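# Place mat cartridge label-up into empty tray pocket

## Task

Take the cartridge lying on the green mat and set it, label facing up, into any unoccupied pocket of the tray that already holds some cartridges, then open the gripper so it is no longer held.

## Robot and tools

Robot: two identical six-joint arms with parallel grippers, named left_arm and right_arm. The names do not describe image sides. In the shared scene frame the origin sits on the table top midway between the arms, +x runs out over the table, +z is up, and left_arm is on the +y side. Base roots: left_arm at (-0.050, +0.304, 0) m with quat_wxyz (+0.995, 0, 0, -0.100); right_arm at (-0.009, -0.244, 0) m with quat_wxyz (+1.000, 0, 0, -0.002).

Joint order, used in every command row and every per-joint list in results: waist (joint1), shoulder (joint2), elbow (joint3), wrist pitch (joint4), wrist yaw (joint5), wrist roll (joint6). Stated ranges in radians: waist -2.618 to 3.054, shoulder 0.000 to 3.142, elbow 0.000 to 3.142, wrist pitch -1.571 to 1.571, wrist yaw -1.571 to 1.571, wrist roll -2.094 to 2.094. True ends may differ by up to 0.036 rad either way. A target more than 0.036 rad beyond a stated end, and farther out than the joint's last reported angle, gets the call rejected; a target past the real end is clipped there and the result may print "joint sent to its limit" (its absence proves nothing).

A command row is a single flat list of 14 numbers covering both arms, even if only one moves: left_arm's six absolute joint angles (radians) then its gripper opening, then right_arm's six angles and its opening. Opening runs from -1 (closed) to +1 (fully open, 0.094 m pad gap). Joint numbers are absolute target angles, not offsets. To keep a joint still, resend its value from the "Joint targets" line.

Tools:
- execute_actions(actions): a list of actions; each action is a table of up to 15 rows, one row per 1/30 s control step. A short table repeats its final row for the remaining steps of that action. An empty list just returns state and images.
- move(target, speed, blocking): target is one 14-number row of absolute joint angles plus openings. All joints travel toward it and finish together, so the hand follows a curve, not a straight line. speed (0.01 to 2 rad/s, default 0.5) caps the joint with the longest travel. Path duration is clamped to 0.5 to 10 s. Openings are applied at the start. Nothing avoids obstacles or the other arm. blocking=false returns after 0.5 s while motion continues; until a result shows the move has ended, further rows and moves are refused, so use wait or stop first. The result adds a "move:" line: ending (done, off_target, moving, held, fault), limits=held or limits=none, and each arm's joint farthest from target.
- wait(seconds): 0 to 10 s, arms hold their last command; a running move keeps going and the wait returns early when it ends.
- stop(): brakes a running move; it needs stopping distance, more when fast; fingers keep moving.
- zoom_image(camera, region): camera is "cam_left_wrist" or "cam_right_wrist"; region is [x0, y0, x1, y1] pixels of the 616x616 image, top-left origin, at most 504 by 504.
- read_manual(section): licence texts only, no motion.
- finished_scene(scene): pass the number of the current scene; ends it irreversibly and reports success. Call it only after releasing the cartridge in the pocket.

Motion limits: each step, a joint's commanded target is kept within a fixed lead of its measured angle (waist 0.202, shoulder 0.258, elbow 0.238, wrist pitch 0.573, wrist yaw and roll 0.522 rad), and targets that would move the gripper more than 70 mm from where it is are scaled back. Large changes therefore take several actions; an unfinished motion may not complete during a wait, so command the remainder. "joint command not followed" means a clearance check altered or blocked some joint targets; the rest of the row still ran.

Results: a state line per arm gives end_effector_position (metres) and end_effector_quat_wxyz in the scene frame; this is the point between the finger pads, roughly 1 cm short of the fingertips, and can be off, more so at long reach. Fingers point along the gripper's +z and close along its y. Joint positions and Joint velocities list each arm's six joints (rad, rad/s) then pad gap (m, m/s). grip_measured is the opening on the command scale; readings may be off by about 1 mm per gripper. Camera images come from cam_left_wrist then cam_right_wrist.

Gripping: commanding an opening roughly 0.03 under grip_measured holds firmly; nearer holds lighter. Pad force tops out around 50 to 62 N, less on thin parts, with a brief spike at first contact. Keep commanding a closed value while carrying, since brief tugs on the held part or pushes on loose objects can occur.

Cautions: approach slowly near contact; faster motion and targets placed deeper past a surface hit and press harder. Do not let the arms collide or push on each other. Do not drop the cartridge, slam it, or knock anything off the table, which fails the task. Holding loads heats motors: MOTOR HOT appears from 75 °C, 90 °C stops that arm for 10 s, 100 °C makes it go limp and fall; these show as OVER-TEMPERATURE FAULT lines. The simulation keeps running while you compose replies, with the arms holding the last command, so avoid long holds under load. Quicker, smooth, low-effort execution is better.

Each tool is called after ">>>" by a JSON object that holds its "op" and its "data".

## Session

>>> {"op": "execute_actions", "data": {"actions": []}}

Scene clock: 0.00 s.
left_arm: end_effector_position=(+0.2564, -0.0778, +0.0984) grip_measured=+1.000 end_effector_quat_wxyz=(+0.080, +0.840, +0.535, +0.032) | right_arm: end_effector_position=(+0.3361, -0.3617, +0.1298) grip_measured=+1.000 end_effector_quat_wxyz=(+0.076, +0.243, +0.958, +0.128)
Joint names: [waist, shoulder, elbow, wrist pitch, wrist yaw, wrist roll]
Joint positions: left_arm=[-0.714  2.309  2.185 -1.281 -0.05   1.096  0.094] | right_arm=[-0.466  1.825  1.568 -1.22  -0.284  0.041  0.094]
Joint velocities: left_arm=[-0.002 -0.002 -0.007 -0.022  0.022 -0.037  0.   ] | right_arm=[-0.007  0.007  0.012 -0.081 -0.081  0.037  0.   ]
Joint targets: left_arm=[-0.714 2.286 2.199 -1.279 -0.040 1.095] | right_arm=[-0.466 1.818 1.575 -1.221 -0.289 0.040]

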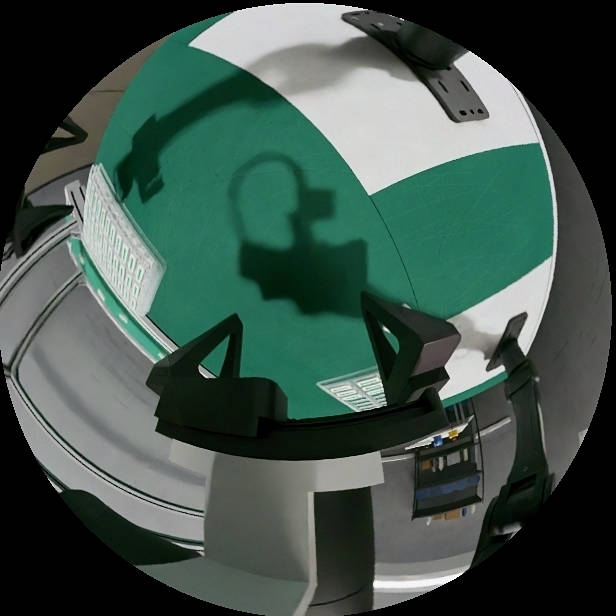

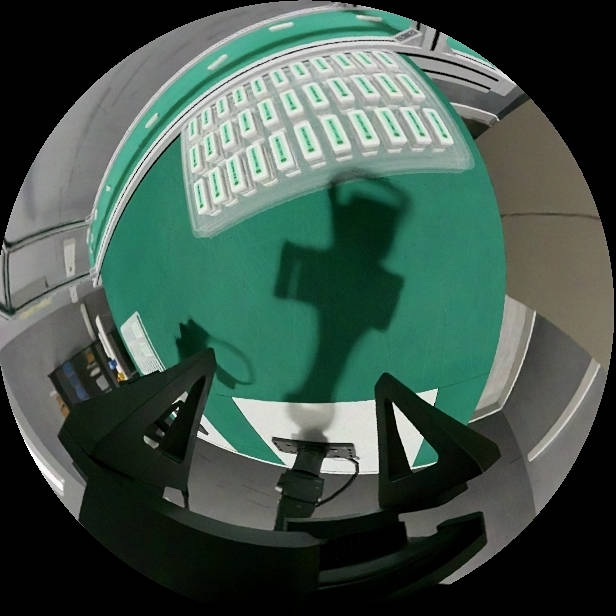

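>>> {"op": "move", "data": {"target": [0,1.3,1.4,-1.5,0,0,1,-0.466,1.818,1.575,-1.221,-0.289,0.04,1], "speed": 1.0}}

Scene clock: 12.23 s.
left_arm: end_effector_position=(+0.1763, +0.2593, +0.2104) grip_measured=+1.000 end_effector_quat_wxyz=(+0.077, +0.106, +0.991, -0.002) | right_arm: end_effector_position=(+0.3361, -0.3617, +0.1298) grip_measured=+1.000 end_effector_quat_wxyz=(+0.076, +0.243, +0.958, +0.128)
Joint names: [waist, shoulder, elbow, wrist pitch, wrist yaw, wrist roll]
Joint positions: left_arm=[-0.006  1.317  1.407 -1.507 -0.011  0.007  0.094] | right_arm=[-0.466  1.825  1.568 -1.22  -0.284  0.041  0.094]
Joint velocities: left_arm=[-0.032  0.002 -0.002 -0.007 -0.022  0.022  0.   ] | right_arm=[ 0.007 -0.007 -0.007  0.051 -0.007  0.022  0.   ]
Joint targets: left_arm=[-0.000 1.300 1.400 -1.500 0.000 -0.000] | right_arm=[-0.466 1.818 1.575 -1.221 -0.289 0.040]
move: done; limits=none; left_arm: farthest joint: the shoulder, 0.017 radians from its target (1.009 radians at the start); right_arm: farthest joint: the shoulder, 0.007 radians from its target (0.007 radians at the start)

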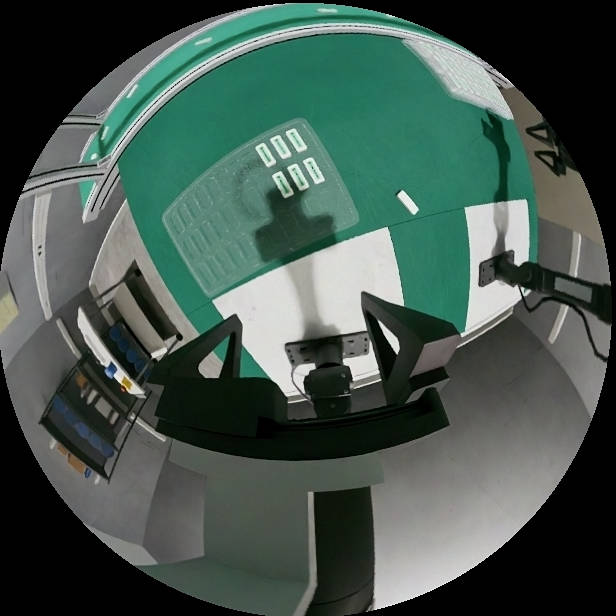

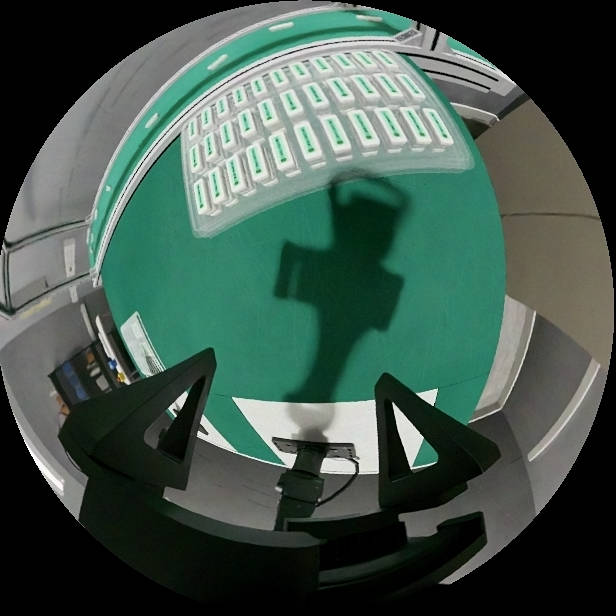

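>>> {"op": "zoom_image", "data": {"camera": "cam_left_wrist", "region": [370,170,450,240]}}

>>> {"op": "zoom_image", "data": {"camera": "cam_left_wrist", "region": [150,110,370,300]}}

Region (370, 170, 450, 240) of cam_left_wrist's 616x616 image, scaled by 6.300, with more detail than that image has; it fills the top 441 rows of this view, and the rest is white.

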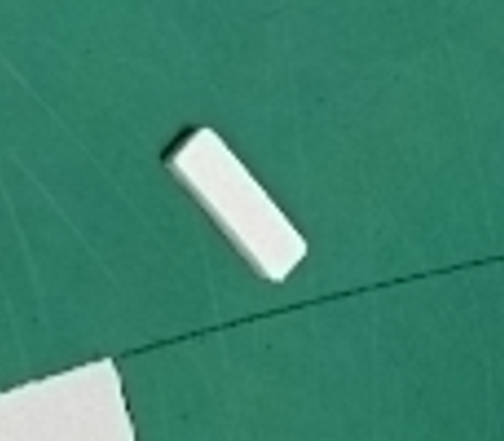

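Region (150, 110, 370, 300) of cam_left_wrist's 616x616 image, scaled by 2.291, with more detail than that image has; it fills the top 435 rows of this view, and the rest is white.

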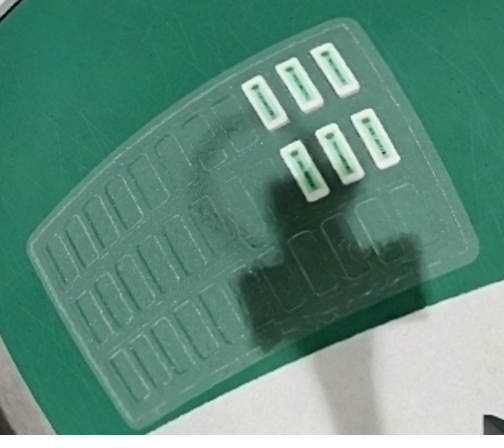

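>>> {"op": "move", "data": {"target": [-0.594,1.72,1.447,-1.287,0,0,1,-0.466,1.818,1.575,-1.221,-0.289,0.04,1], "speed": 1.0}}

Scene clock: 20.67 s.
left_arm: end_effector_position=(+0.1602, +0.0908, +0.1099) grip_measured=+1.000 end_effector_quat_wxyz=(-0.026, +0.391, +0.920, +0.013) | right_arm: end_effector_position=(+0.3361, -0.3617, +0.1298) grip_measured=+1.000 end_effector_quat_wxyz=(+0.076, +0.243, +0.958, +0.128)
Joint names: [waist, shoulder, elbow, wrist pitch, wrist yaw, wrist roll]
Joint positions: left_arm=[-0.597  1.732  1.407 -1.305 -0.003  0.006  0.094] | right_arm=[-0.466  1.825  1.568 -1.22  -0.284  0.041  0.094]
Joint velocities: left_arm=[-0.002  0.012  0.007 -0.007 -0.037  0.066  0.   ] | right_arm=[ 0.012 -0.012  0.017 -0.051  0.037  0.022  0.   ]
Joint targets: left_arm=[-0.594 1.720 1.447 -1.287 -0.000 -0.000] | right_arm=[-0.466 1.818 1.575 -1.221 -0.289 0.040]
move: off_target (left_arm); limits=none; left_arm: farthest joint: the elbow, 0.040 radians from its target (0.040 radians at the start); right_arm: farthest joint: the shoulder, 0.007 radians from its target (0.007 radians at the start)

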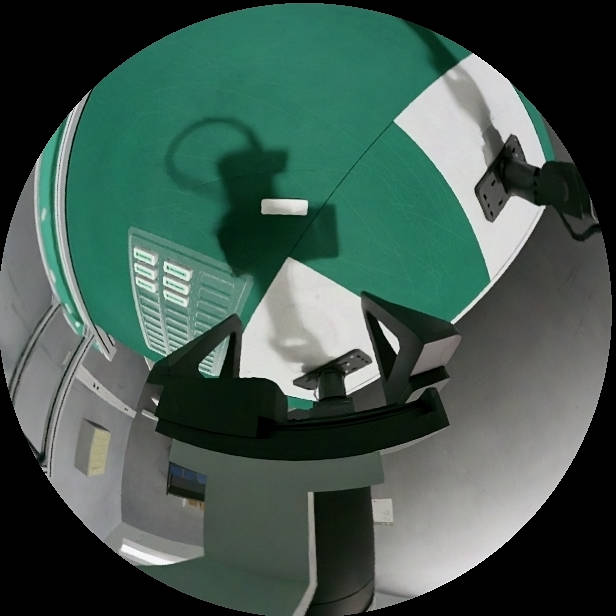

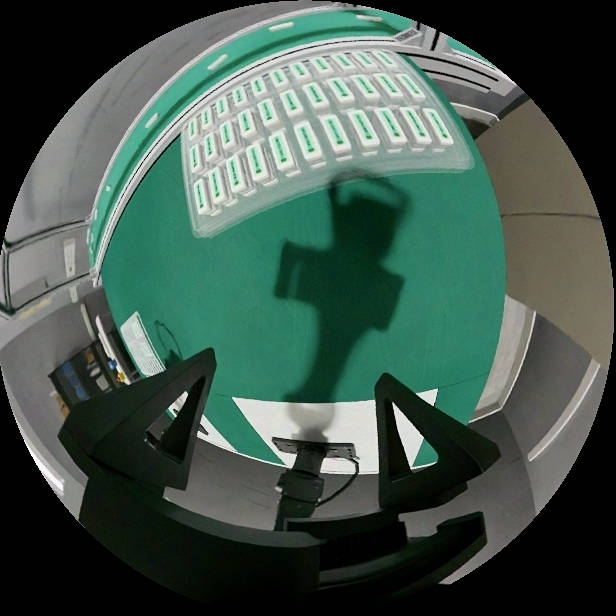

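>>> {"op": "zoom_image", "data": {"camera": "cam_left_wrist", "region": [245,180,325,235]}}

>>> {"op": "zoom_image", "data": {"camera": "cam_right_wrist", "region": [270,80,400,190]}}

Region (245, 180, 325, 235) of cam_left_wrist's 616x616 image, scaled by 6.300, with more detail than that image has; it fills the top 346 rows of this view, and the rest is white.

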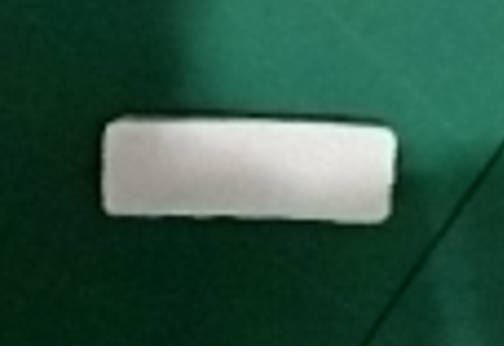

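Region (270, 80, 400, 190) of cam_right_wrist's 616x616 image, scaled by 3.877, with more detail than that image has; it fills the top 426 rows of this view, and the rest is white.

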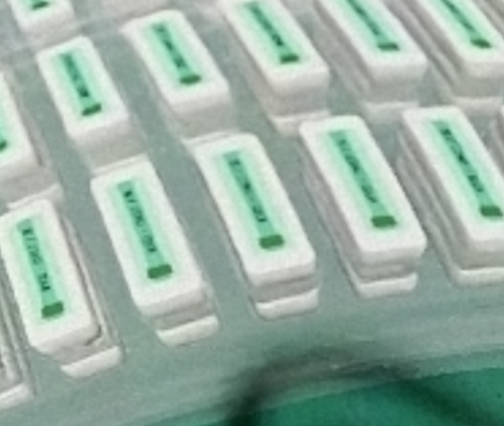

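>>> {"op": "move", "data": {"target": [-0.594,2.065,1.905,-1.36,0,0.19,1,-0.466,1.818,1.575,-1.221,-0.289,0.04,1], "speed": 0.8}}

Scene clock: 32.47 s.
left_arm: end_effector_position=(+0.2316, +0.0177, +0.1112) grip_measured=+1.000 end_effector_quat_wxyz=(+0.006, +0.471, +0.882, -0.000) | right_arm: end_effector_position=(+0.3361, -0.3617, +0.1298) grip_measured=+1.000 end_effector_quat_wxyz=(+0.076, +0.243, +0.958, +0.128)
Joint names: [waist, shoulder, elbow, wrist pitch, wrist yaw, wrist roll]
Joint positions: left_arm=[-0.597  2.071  1.867 -1.357 -0.003  0.183  0.094] | right_arm=[-0.466  1.825  1.568 -1.22  -0.284  0.041  0.094]
Joint velocities: left_arm=[-0.002 -0.012  0.007 -0.022 -0.022 -0.051  0.   ] | right_arm=[-0.017 -0.022 -0.017 -0.095  0.007  0.007  0.   ]
Joint targets: left_arm=[-0.594 2.065 1.905 -1.360 0.000 0.190] | right_arm=[-0.466 1.818 1.575 -1.221 -0.289 0.040]
move: off_target (left_arm); limits=none; left_arm: farthest joint: the elbow, 0.038 radians from its target (0.498 radians at the start); right_arm: farthest joint: the shoulder, 0.007 radians from its target (0.007 radians at the start)

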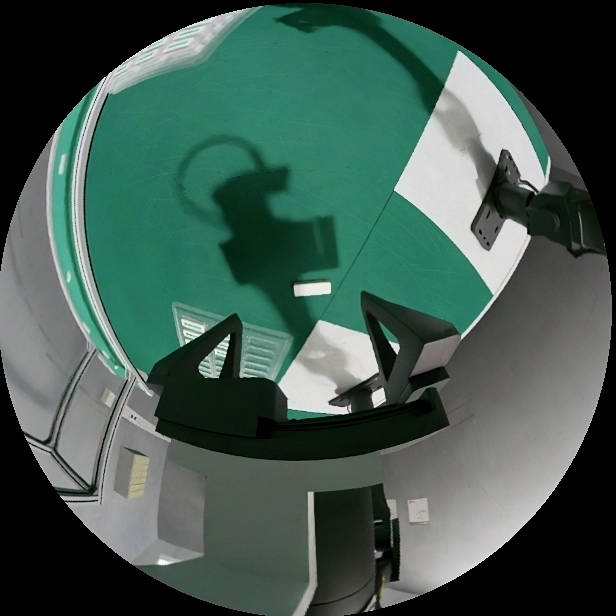

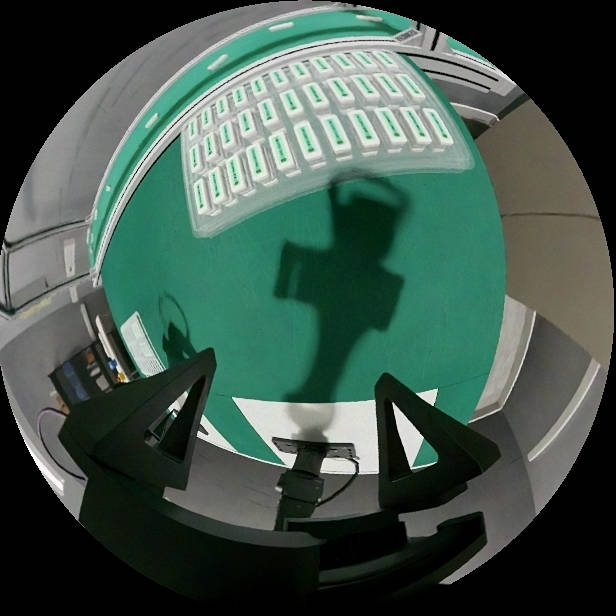

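>>> {"op": "zoom_image", "data": {"camera": "cam_left_wrist", "region": [280,265,345,310]}}

Region (280, 265, 345, 310) of cam_left_wrist's 616x616 image, scaled by 7.754, with more detail than that image has; it fills the top 349 rows of this view, and the rest is white.

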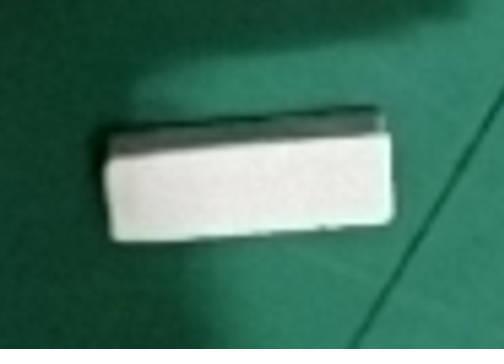

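>>> {"op": "move", "data": {"target": [0.6,1.285,0.69,0.63,1.436,-1.571,1,0.947,1.905,1.525,-1.17,0,-1.15,1], "speed": 1.2}}

Scene clock: 57.97 s.
left_arm: end_effector_position=(+0.2797, +0.2504, +0.2790) grip_measured=+1.000 end_effector_quat_wxyz=(+0.180, -0.196, +0.680, -0.683) | right_arm: end_effector_position=(+0.2001, +0.0520, +0.0919) grip_measured=+1.000 end_effector_quat_wxyz=(-0.018, +0.865, -0.501, -0.001)
Joint names: [waist, shoulder, elbow, wrist pitch, wrist yaw, wrist roll]
Joint positions: left_arm=[ 0.594  1.315  0.696  0.6    1.426 -1.574  0.094] | right_arm=[ 0.953  1.891  1.535 -1.18  -0.006 -1.142  0.094]
Joint velocities: left_arm=[-0.002 -0.022 -0.012 -0.037 -0.022 -0.007  0.   ] | right_arm=[-0.002  0.012  0.007 -0.007  0.007 -0.022  0.   ]
Joint targets: left_arm=[0.600 1.285 0.690 0.630 1.436 -1.571] | right_arm=[0.947 1.905 1.525 -1.170 0.000 -1.150]
move: off_target (left_arm); limits=none; left_arm: farthest joint: the shoulder, 0.030 radians from its target (0.786 radians at the start); right_arm: farthest joint: the shoulder, 0.014 radians from its target (0.080 radians at the start)

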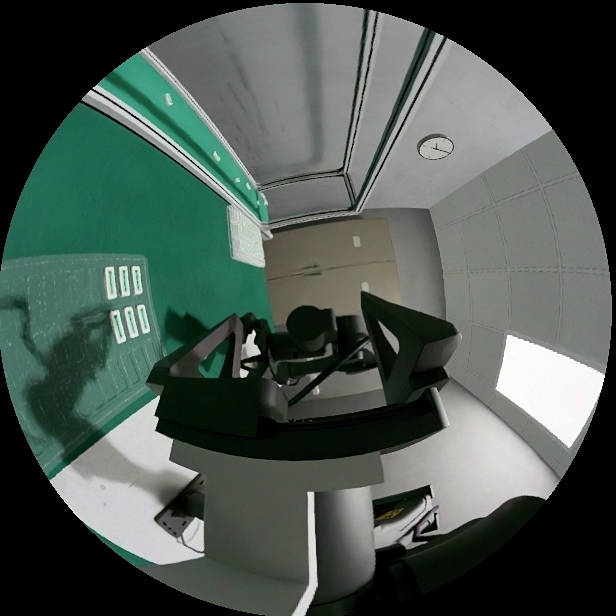

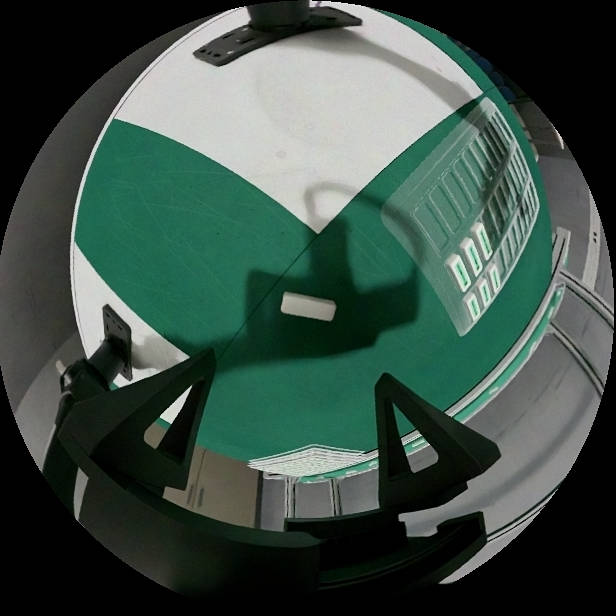

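>>> {"op": "move", "data": {"target": [0.6,1.285,0.69,0.63,1.436,-1.571,1,0.947,1.962,1.394,-1.016,0,-1.15,1], "speed": 0.4}}

Scene clock: 61.07 s.
left_arm: end_effector_position=(+0.2796, +0.2504, +0.2791) grip_measured=+1.000 end_effector_quat_wxyz=(+0.180, -0.196, +0.680, -0.683) | right_arm: end_effector_position=(+0.1959, +0.0461, +0.0353) grip_measured=+1.000 end_effector_quat_wxyz=(+0.008, +0.865, -0.501, -0.004)
Joint names: [waist, shoulder, elbow, wrist pitch, wrist yaw, wrist roll]
Joint positions: left_arm=[ 0.594  1.315  0.696  0.601  1.426 -1.577  0.094] | right_arm=[ 0.953  1.958  1.398 -1.027 -0.006 -1.142  0.094]
Joint velocities: left_arm=[ 0.002  0.012 -0.012 -0.095 -0.037 -0.007  0.   ] | right_arm=[ 0.007 -0.002  0.012  0.066  0.022  0.007  0.   ]
Joint targets: left_arm=[0.600 1.285 0.690 0.630 1.436 -1.571] | right_arm=[0.947 1.962 1.394 -1.016 -0.000 -1.150]
move: off_target (left_arm); limits=none; left_arm: farthest joint: the shoulder, 0.030 radians from its target (0.030 radians at the start); right_arm: farthest joint: the wrist pitch, 0.011 radians from its target (0.164 radians at the start)

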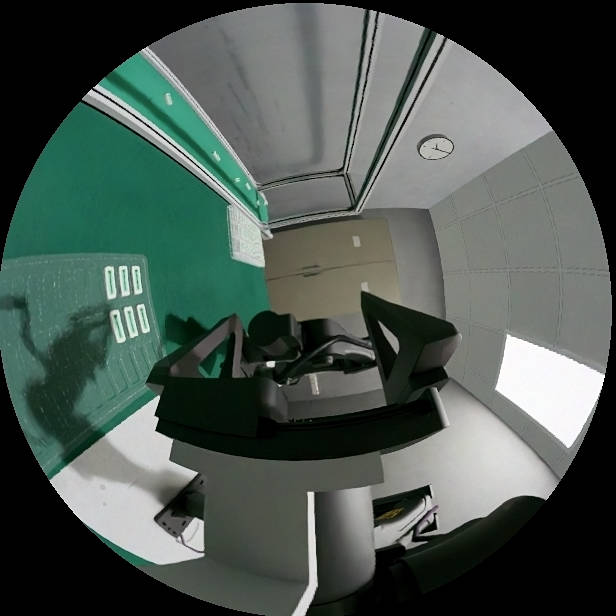

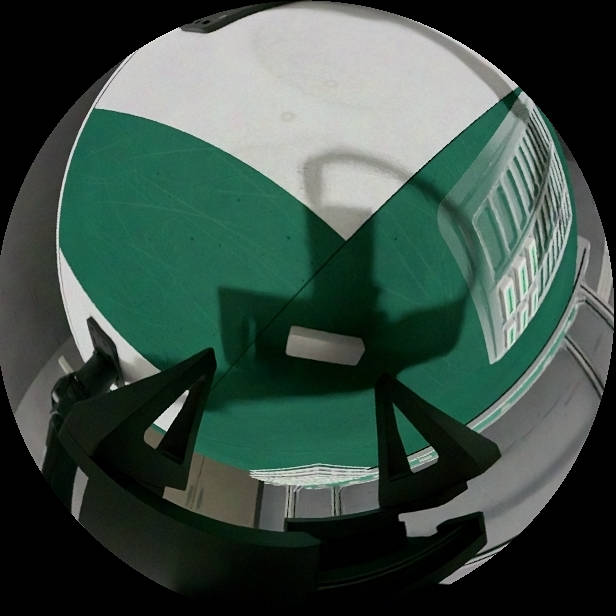

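>>> {"op": "move", "data": {"target": [0.6,1.285,0.69,0.63,1.436,-1.571,1,0.935,2.012,1.45,-0.976,0,-1.15,1], "speed": 0.2}}

>>> {"op": "zoom_image", "data": {"camera": "cam_right_wrist", "region": [180,290,420,430]}}

Scene clock: 65.73 s.
left_arm: end_effector_position=(+0.2796, +0.2504, +0.2790) grip_measured=+1.000 end_effector_quat_wxyz=(+0.179, -0.197, +0.680, -0.683) | right_arm: end_effector_position=(+0.2087, +0.0570, +0.0285) grip_measured=+1.000 end_effector_quat_wxyz=(-0.007, +0.863, -0.506, -0.002)
Joint names: [waist, shoulder, elbow, wrist pitch, wrist yaw, wrist roll]
Joint positions: left_arm=[ 0.594  1.315  0.696  0.601  1.426 -1.579  0.094] | right_arm=[ 0.942  1.999  1.428 -0.987 -0.005 -1.142  0.094]
Joint velocities: left_arm=[ 0.007  0.022 -0.007 -0.007 -0.051 -0.066  0.   ] | right_arm=[-0.017  0.007 -0.017 -0.051  0.037 -0.007  0.   ]
Joint targets: left_arm=[0.600 1.285 0.690 0.630 1.436 -1.571] | right_arm=[0.935 2.012 1.450 -0.976 0.000 -1.150]
move: off_target (left_arm, right_arm); limits=none; left_arm: farthest joint: the shoulder, 0.030 radians from its target (0.030 radians at the start); right_arm: farthest joint: the elbow, 0.022 radians from its target (0.052 radians at the start)

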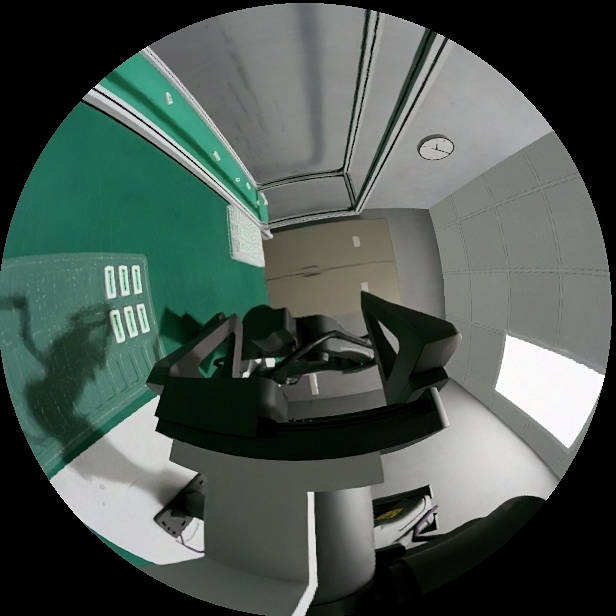

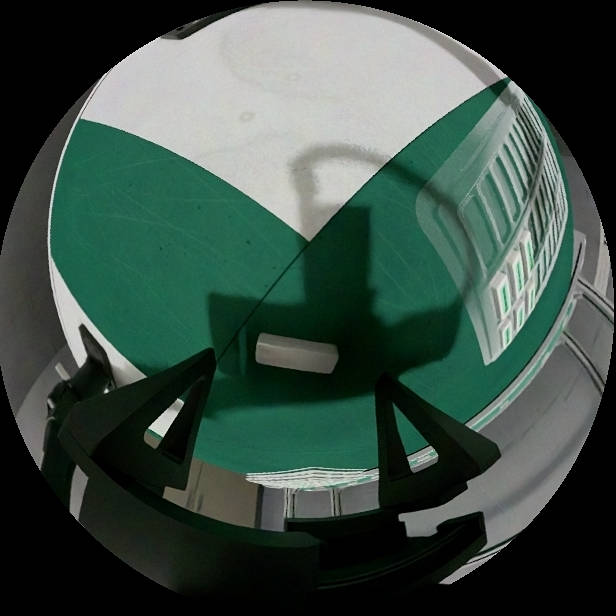

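Region (180, 290, 420, 430) of cam_right_wrist's 616x616 image, scaled by 2.100, with more detail than that image has; it fills the top 294 rows of this view, and the rest is white.

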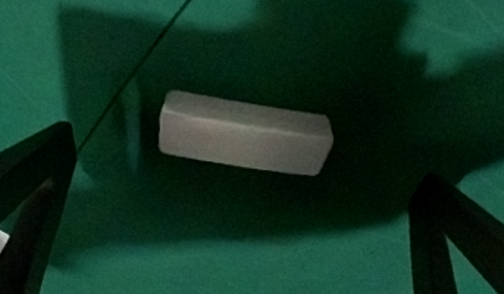

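>>> {"op": "move", "data": {"target": [0.6,1.285,0.69,0.63,1.436,-1.571,1,0.935,2.034,1.404,-0.94,0,-1.15,0.4], "speed": 0.1}}

>>> {"op": "zoom_image", "data": {"camera": "cam_right_wrist", "region": [180,290,420,430]}}

Scene clock: 70.10 s.
left_arm: end_effector_position=(+0.2796, +0.2503, +0.2791) grip_measured=+1.000 end_effector_quat_wxyz=(+0.178, -0.197, +0.680, -0.683) | right_arm: end_effector_position=(+0.2096, +0.0581, +0.0163) grip_measured=+0.402 end_effector_quat_wxyz=(-0.005, +0.863, -0.506, -0.002)
Joint names: [waist, shoulder, elbow, wrist pitch, wrist yaw, wrist roll]
Joint positions: left_arm=[ 0.594  1.315  0.696  0.601  1.427 -1.581  0.094] | right_arm=[ 0.942  2.023  1.412 -0.951 -0.005 -1.142  0.066]
Joint velocities: left_arm=[ 0.002  0.007  0.002 -0.037  0.051  0.022  0.   ] | right_arm=[-0.012  0.002  0.007  0.007 -0.051 -0.007 -0.   ]
Joint targets: left_arm=[0.600 1.285 0.690 0.630 1.436 -1.571] | right_arm=[0.935 2.034 1.404 -0.940 0.000 -1.150]
move: off_target (left_arm); limits=none; left_arm: farthest joint: the shoulder, 0.030 radians from its target (0.030 radians at the start); right_arm: farthest joint: the shoulder, 0.011 radians from its target (0.035 radians at the start)

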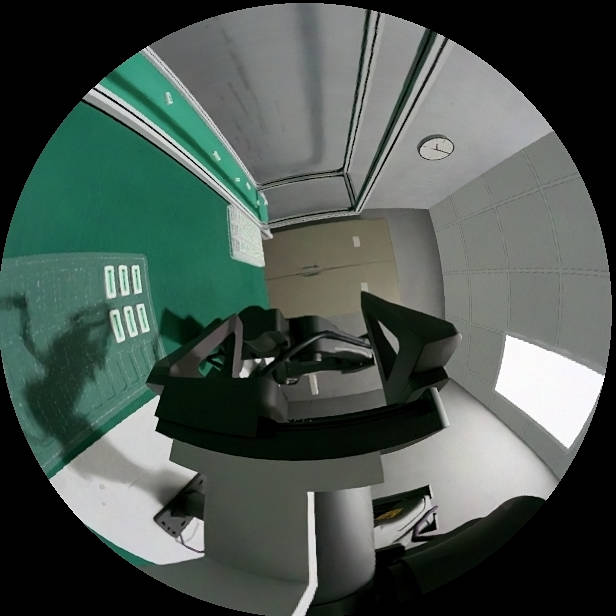

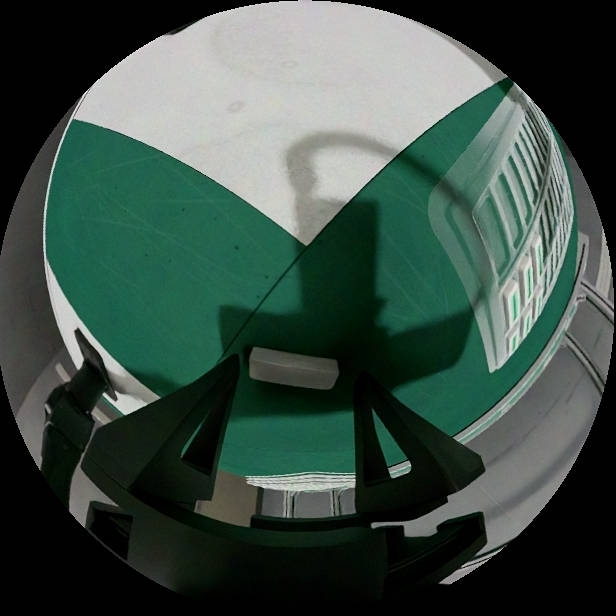

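Region (180, 290, 420, 430) of cam_right_wrist's 616x616 image, scaled by 2.100, with more detail than that image has; it fills the top 294 rows of this view, and the rest is white.

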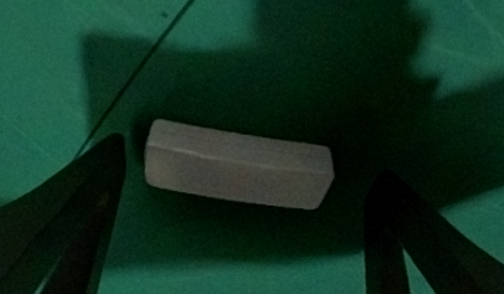

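>>> {"op": "move", "data": {"target": [0.6,1.285,0.69,0.63,1.436,-1.571,1,0.935,2.05,1.404,-0.94,0,-1.15,0.4], "speed": 0.05}}

>>> {"op": "zoom_image", "data": {"camera": "cam_right_wrist", "region": [180,290,420,430]}}

Scene clock: 72.97 s.
left_arm: end_effector_position=(+0.2796, +0.2503, +0.2790) grip_measured=+1.000 end_effector_quat_wxyz=(+0.177, -0.198, +0.680, -0.684) | right_arm: end_effector_position=(+0.2096, +0.0582, +0.0163) grip_measured=+0.402 end_effector_quat_wxyz=(-0.005, +0.863, -0.506, -0.002)
Joint names: [waist, shoulder, elbow, wrist pitch, wrist yaw, wrist roll]
Joint positions: left_arm=[ 0.594  1.315  0.696  0.6    1.427 -1.582  0.094] | right_arm=[ 0.942  2.023  1.412 -0.95  -0.005 -1.142  0.066]
Joint velocities: left_arm=[ 0.012 -0.012  0.002  0.022  0.007 -0.007  0.   ] | right_arm=[ 0.017 -0.002 -0.002 -0.007 -0.037 -0.007 -0.   ]
Joint targets: left_arm=[0.600 1.285 0.690 0.630 1.436 -1.571] | right_arm=[0.935 2.050 1.404 -0.940 -0.000 -1.150]
move: off_target (left_arm, right_arm); limits=none; left_arm: farthest joint: the shoulder, 0.030 radians from its target (0.030 radians at the start); right_arm: farthest joint: the shoulder, 0.027 radians from its target (0.027 radians at the start)

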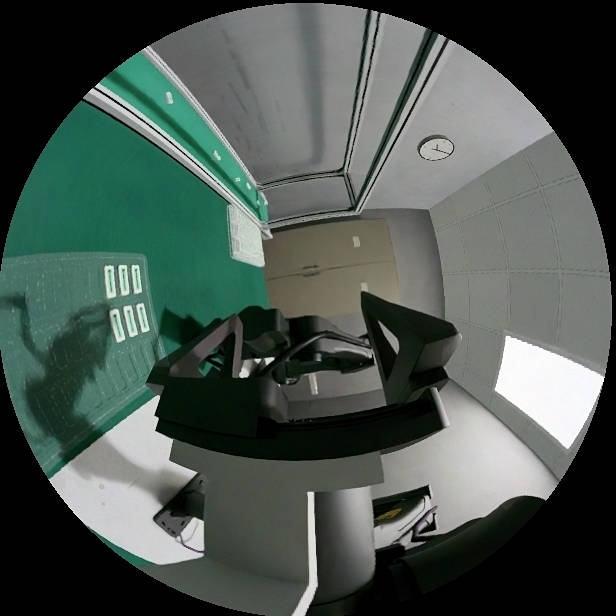

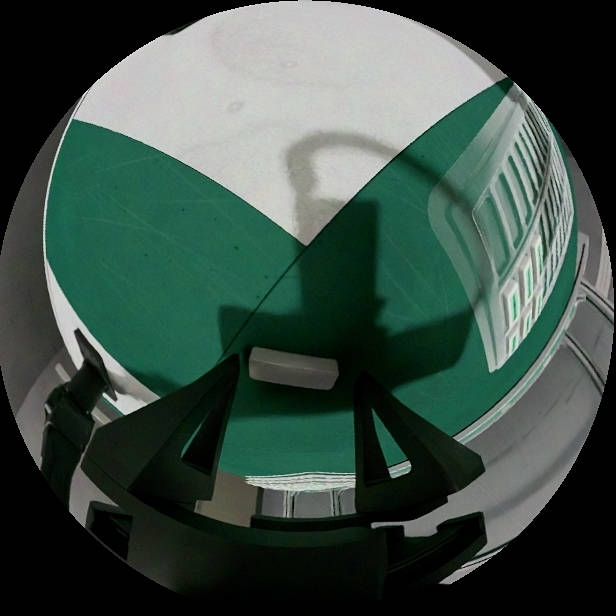

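Region (180, 290, 420, 430) of cam_right_wrist's 616x616 image, scaled by 2.100, with more detail than that image has; it fills the top 294 rows of this view, and the rest is white.

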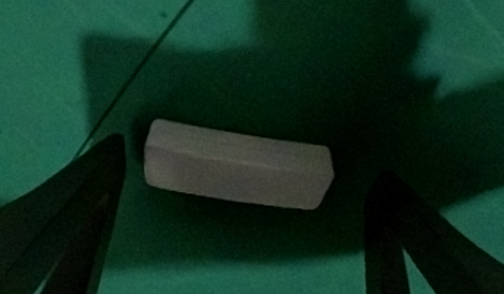

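>>> {"op": "execute_actions", "data": {"actions": [[[0.6,1.285,0.69,0.63,1.436,-1.571,1,0.935,2.062,1.404,-0.94,0,-1.15,0.4],[0.6,1.285,0.69,0.63,1.436,-1.571,1,0.935,2.062,1.404,-0.94,0,-1.15,0.4],[0.6,1.285,0.69,0.63,1.436,-1.571,1,0.935,2.062,1.404,-0.94,0,-1.15,0.4],[0.6,1.285,0.69,0.63,1.436,-1.571,1,0.935,2.05,1.404,-0.94,0,-1.15,0.4]]]}}

>>> {"op": "zoom_image", "data": {"camera": "cam_right_wrist", "region": [180,290,420,430]}}

Scene clock: 76.37 s.
left_arm: end_effector_position=(+0.2796, +0.2503, +0.2791) grip_measured=+1.000 end_effector_quat_wxyz=(+0.178, -0.198, +0.680, -0.684) | right_arm: end_effector_position=(+0.2089, +0.0572, +0.0116) grip_measured=+0.402 end_effector_quat_wxyz=(+0.001, +0.863, -0.506, -0.003)
Joint names: [waist, shoulder, elbow, wrist pitch, wrist yaw, wrist roll]
Joint positions: left_arm=[ 0.594  1.315  0.696  0.601  1.427 -1.582  0.094] | right_arm=[ 0.942  2.036  1.412 -0.95  -0.005 -1.142  0.066]
Joint velocities: left_arm=[-0.012  0.017  0.007  0.037 -0.007 -0.081  0.   ] | right_arm=[-0.017 -0.007 -0.002 -0.007 -0.051 -0.022 -0.   ]
Joint targets: left_arm=[0.600 1.285 0.690 0.630 1.436 -1.571] | right_arm=[0.935 2.050 1.404 -0.940 -0.000 -1.150]

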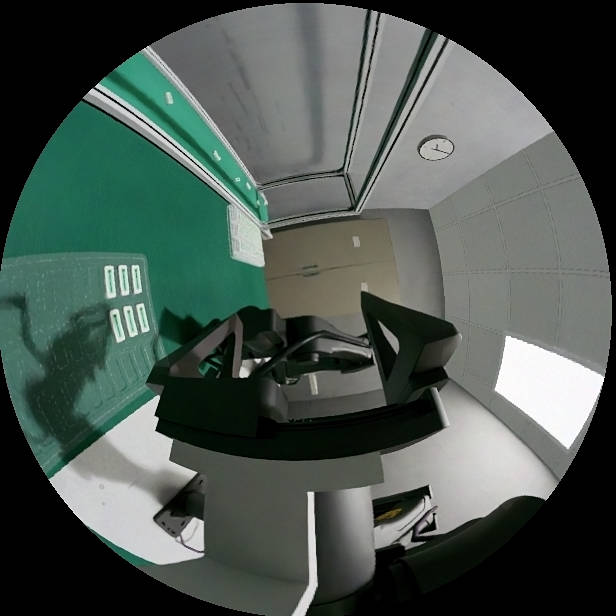

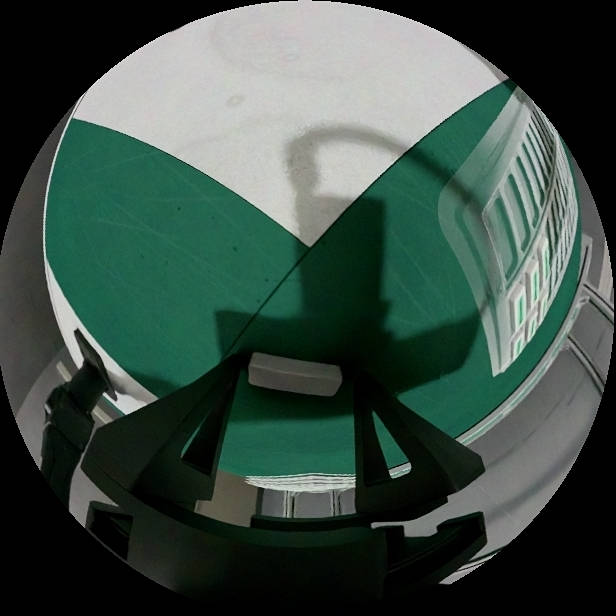

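Region (180, 290, 420, 430) of cam_right_wrist's 616x616 image, scaled by 2.100, with more detail than that image has; it fills the top 294 rows of this view, and the rest is white.

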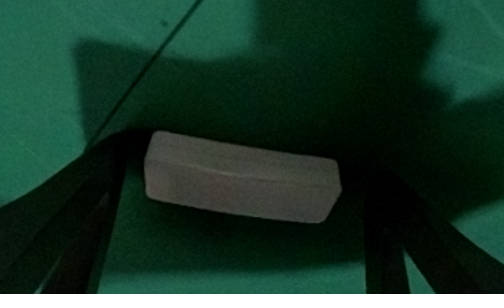

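Pulse trick works. Close.

>>> {"op": "execute_actions", "data": {"actions": [[[0.6,1.285,0.69,0.63,1.436,-1.571,1,0.935,2.04,1.404,-0.94,0,-1.15,0.3],[0.6,1.285,0.69,0.63,1.436,-1.571,1,0.935,2.04,1.404,-0.94,0,-1.15,0.25],[0.6,1.285,0.69,0.63,1.436,-1.571,1,0.935,2.04,1.404,-0.94,0,-1.15,0.2],[0.6,1.285,0.69,0.63,1.436,-1.571,1,0.935,2.04,1.404,-0.94,0,-1.15,0.17],[0.6,1.285,0.69,0.63,1.436,-1.571,1,0.935,2.04,1.404,-0.94,0,-1.15,0.14],[0.6,1.285,0.69,0.63,1.436,-1.571,1,0.935,2.04,1.404,-0.94,0,-1.15,0.11],[0.6,1.285,0.69,0.63,1.436,-1.571,1,0.935,2.04,1.404,-0.94,0,-1.15,0.08],[0.6,1.285,0.69,0.63,1.436,-1.571,1,0.935,2.04,1.404,-0.94,0,-1.15,0.05],[0.6,1.285,0.69,0.63,1.436,-1.571,1,0.935,2.04,1.404,-0.94,0,-1.15,0.02]]]}}

Scene clock: 80.50 s.
left_arm: end_effector_position=(+0.2796, +0.2503, +0.2791) grip_measured=+1.000 end_effector_quat_wxyz=(+0.178, -0.198, +0.680, -0.684) | right_arm: end_effector_position=(+0.2089, +0.0572, +0.0116) grip_measured=+0.022 end_effector_quat_wxyz=(+0.001, +0.863, -0.506, -0.003)
Joint names: [waist, shoulder, elbow, wrist pitch, wrist yaw, wrist roll]
Joint positions: left_arm=[ 0.594  1.315  0.696  0.601  1.427 -1.582  0.094] | right_arm=[ 0.942  2.036  1.412 -0.95  -0.005 -1.142  0.048]
Joint velocities: left_arm=[ 0.002 -0.012 -0.007  0.037  0.007  0.007  0.   ] | right_arm=[-0.007 -0.012 -0.007 -0.022  0.007 -0.081  0.   ]
Joint targets: left_arm=[0.600 1.285 0.690 0.630 1.436 -1.571] | right_arm=[0.935 2.040 1.404 -0.940 0.000 -1.150]

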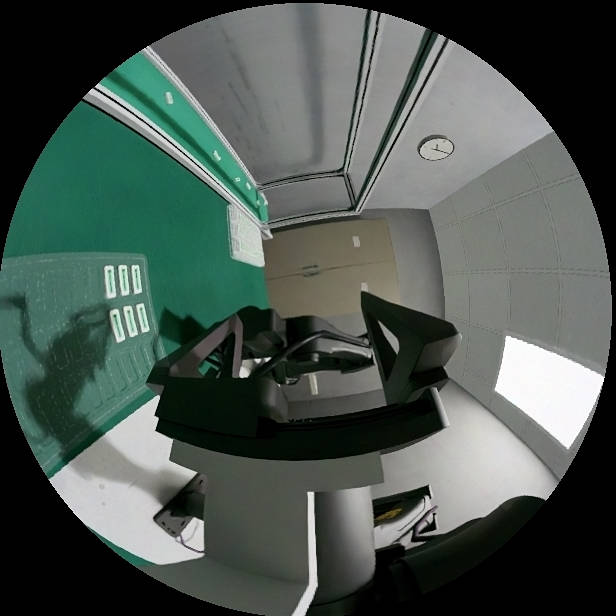

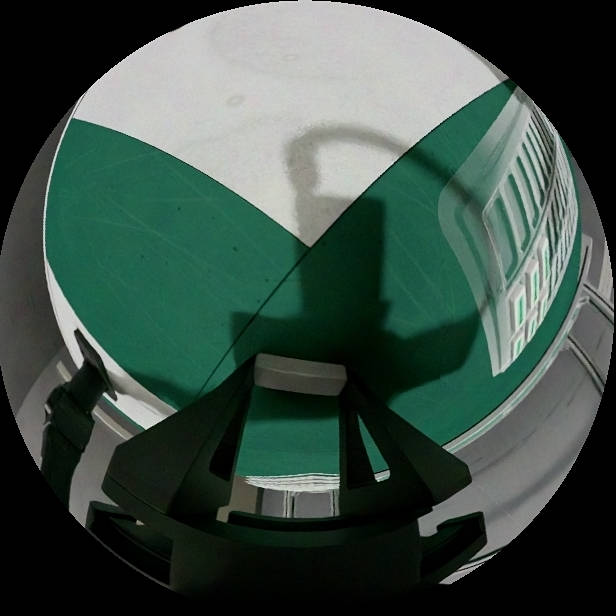

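>>> {"op": "execute_actions", "data": {"actions": [[[0.6,1.285,0.69,0.63,1.436,-1.571,1,0.935,2.04,1.404,-0.94,0,-1.15,0.0],[0.6,1.285,0.69,0.63,1.436,-1.571,1,0.935,2.04,1.404,-0.94,0,-1.15,-0.02],[0.6,1.285,0.69,0.63,1.436,-1.571,1,0.935,2.04,1.404,-0.94,0,-1.15,-0.04]]]}}

Scene clock: 82.67 s.
left_arm: end_effector_position=(+0.2796, +0.2503, +0.2791) grip_measured=+1.000 end_effector_quat_wxyz=(+0.178, -0.198, +0.680, -0.684) | right_arm: end_effector_position=(+0.2089, +0.0572, +0.0116) grip_measured=-0.020 end_effector_quat_wxyz=(+0.001, +0.863, -0.506, -0.003)
Joint names: [waist, shoulder, elbow, wrist pitch, wrist yaw, wrist roll]
Joint positions: left_arm=[ 0.594  1.315  0.696  0.601  1.427 -1.582  0.094] | right_arm=[ 0.942  2.036  1.412 -0.95  -0.005 -1.142  0.046]
Joint velocities: left_arm=[-0.022 -0.007 -0.022 -0.095  0.022 -0.007  0.   ] | right_arm=[ 0.007 -0.012 -0.007 -0.022  0.037  0.007  0.   ]
Joint targets: left_arm=[0.600 1.285 0.690 0.630 1.436 -1.571] | right_arm=[0.935 2.040 1.404 -0.940 0.000 -1.150]

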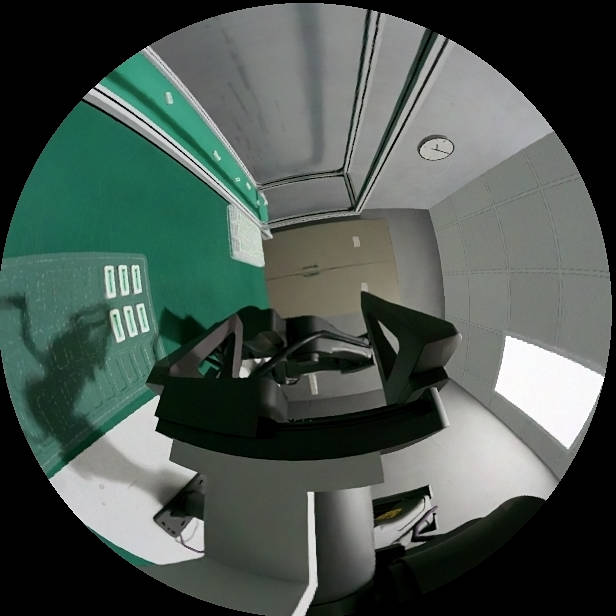

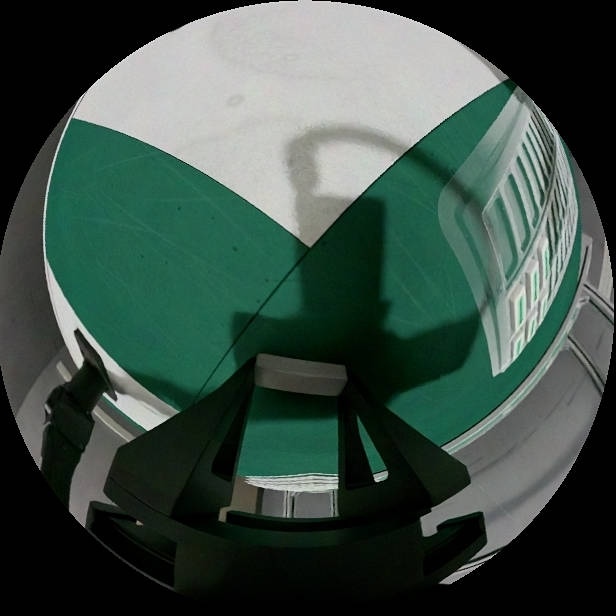

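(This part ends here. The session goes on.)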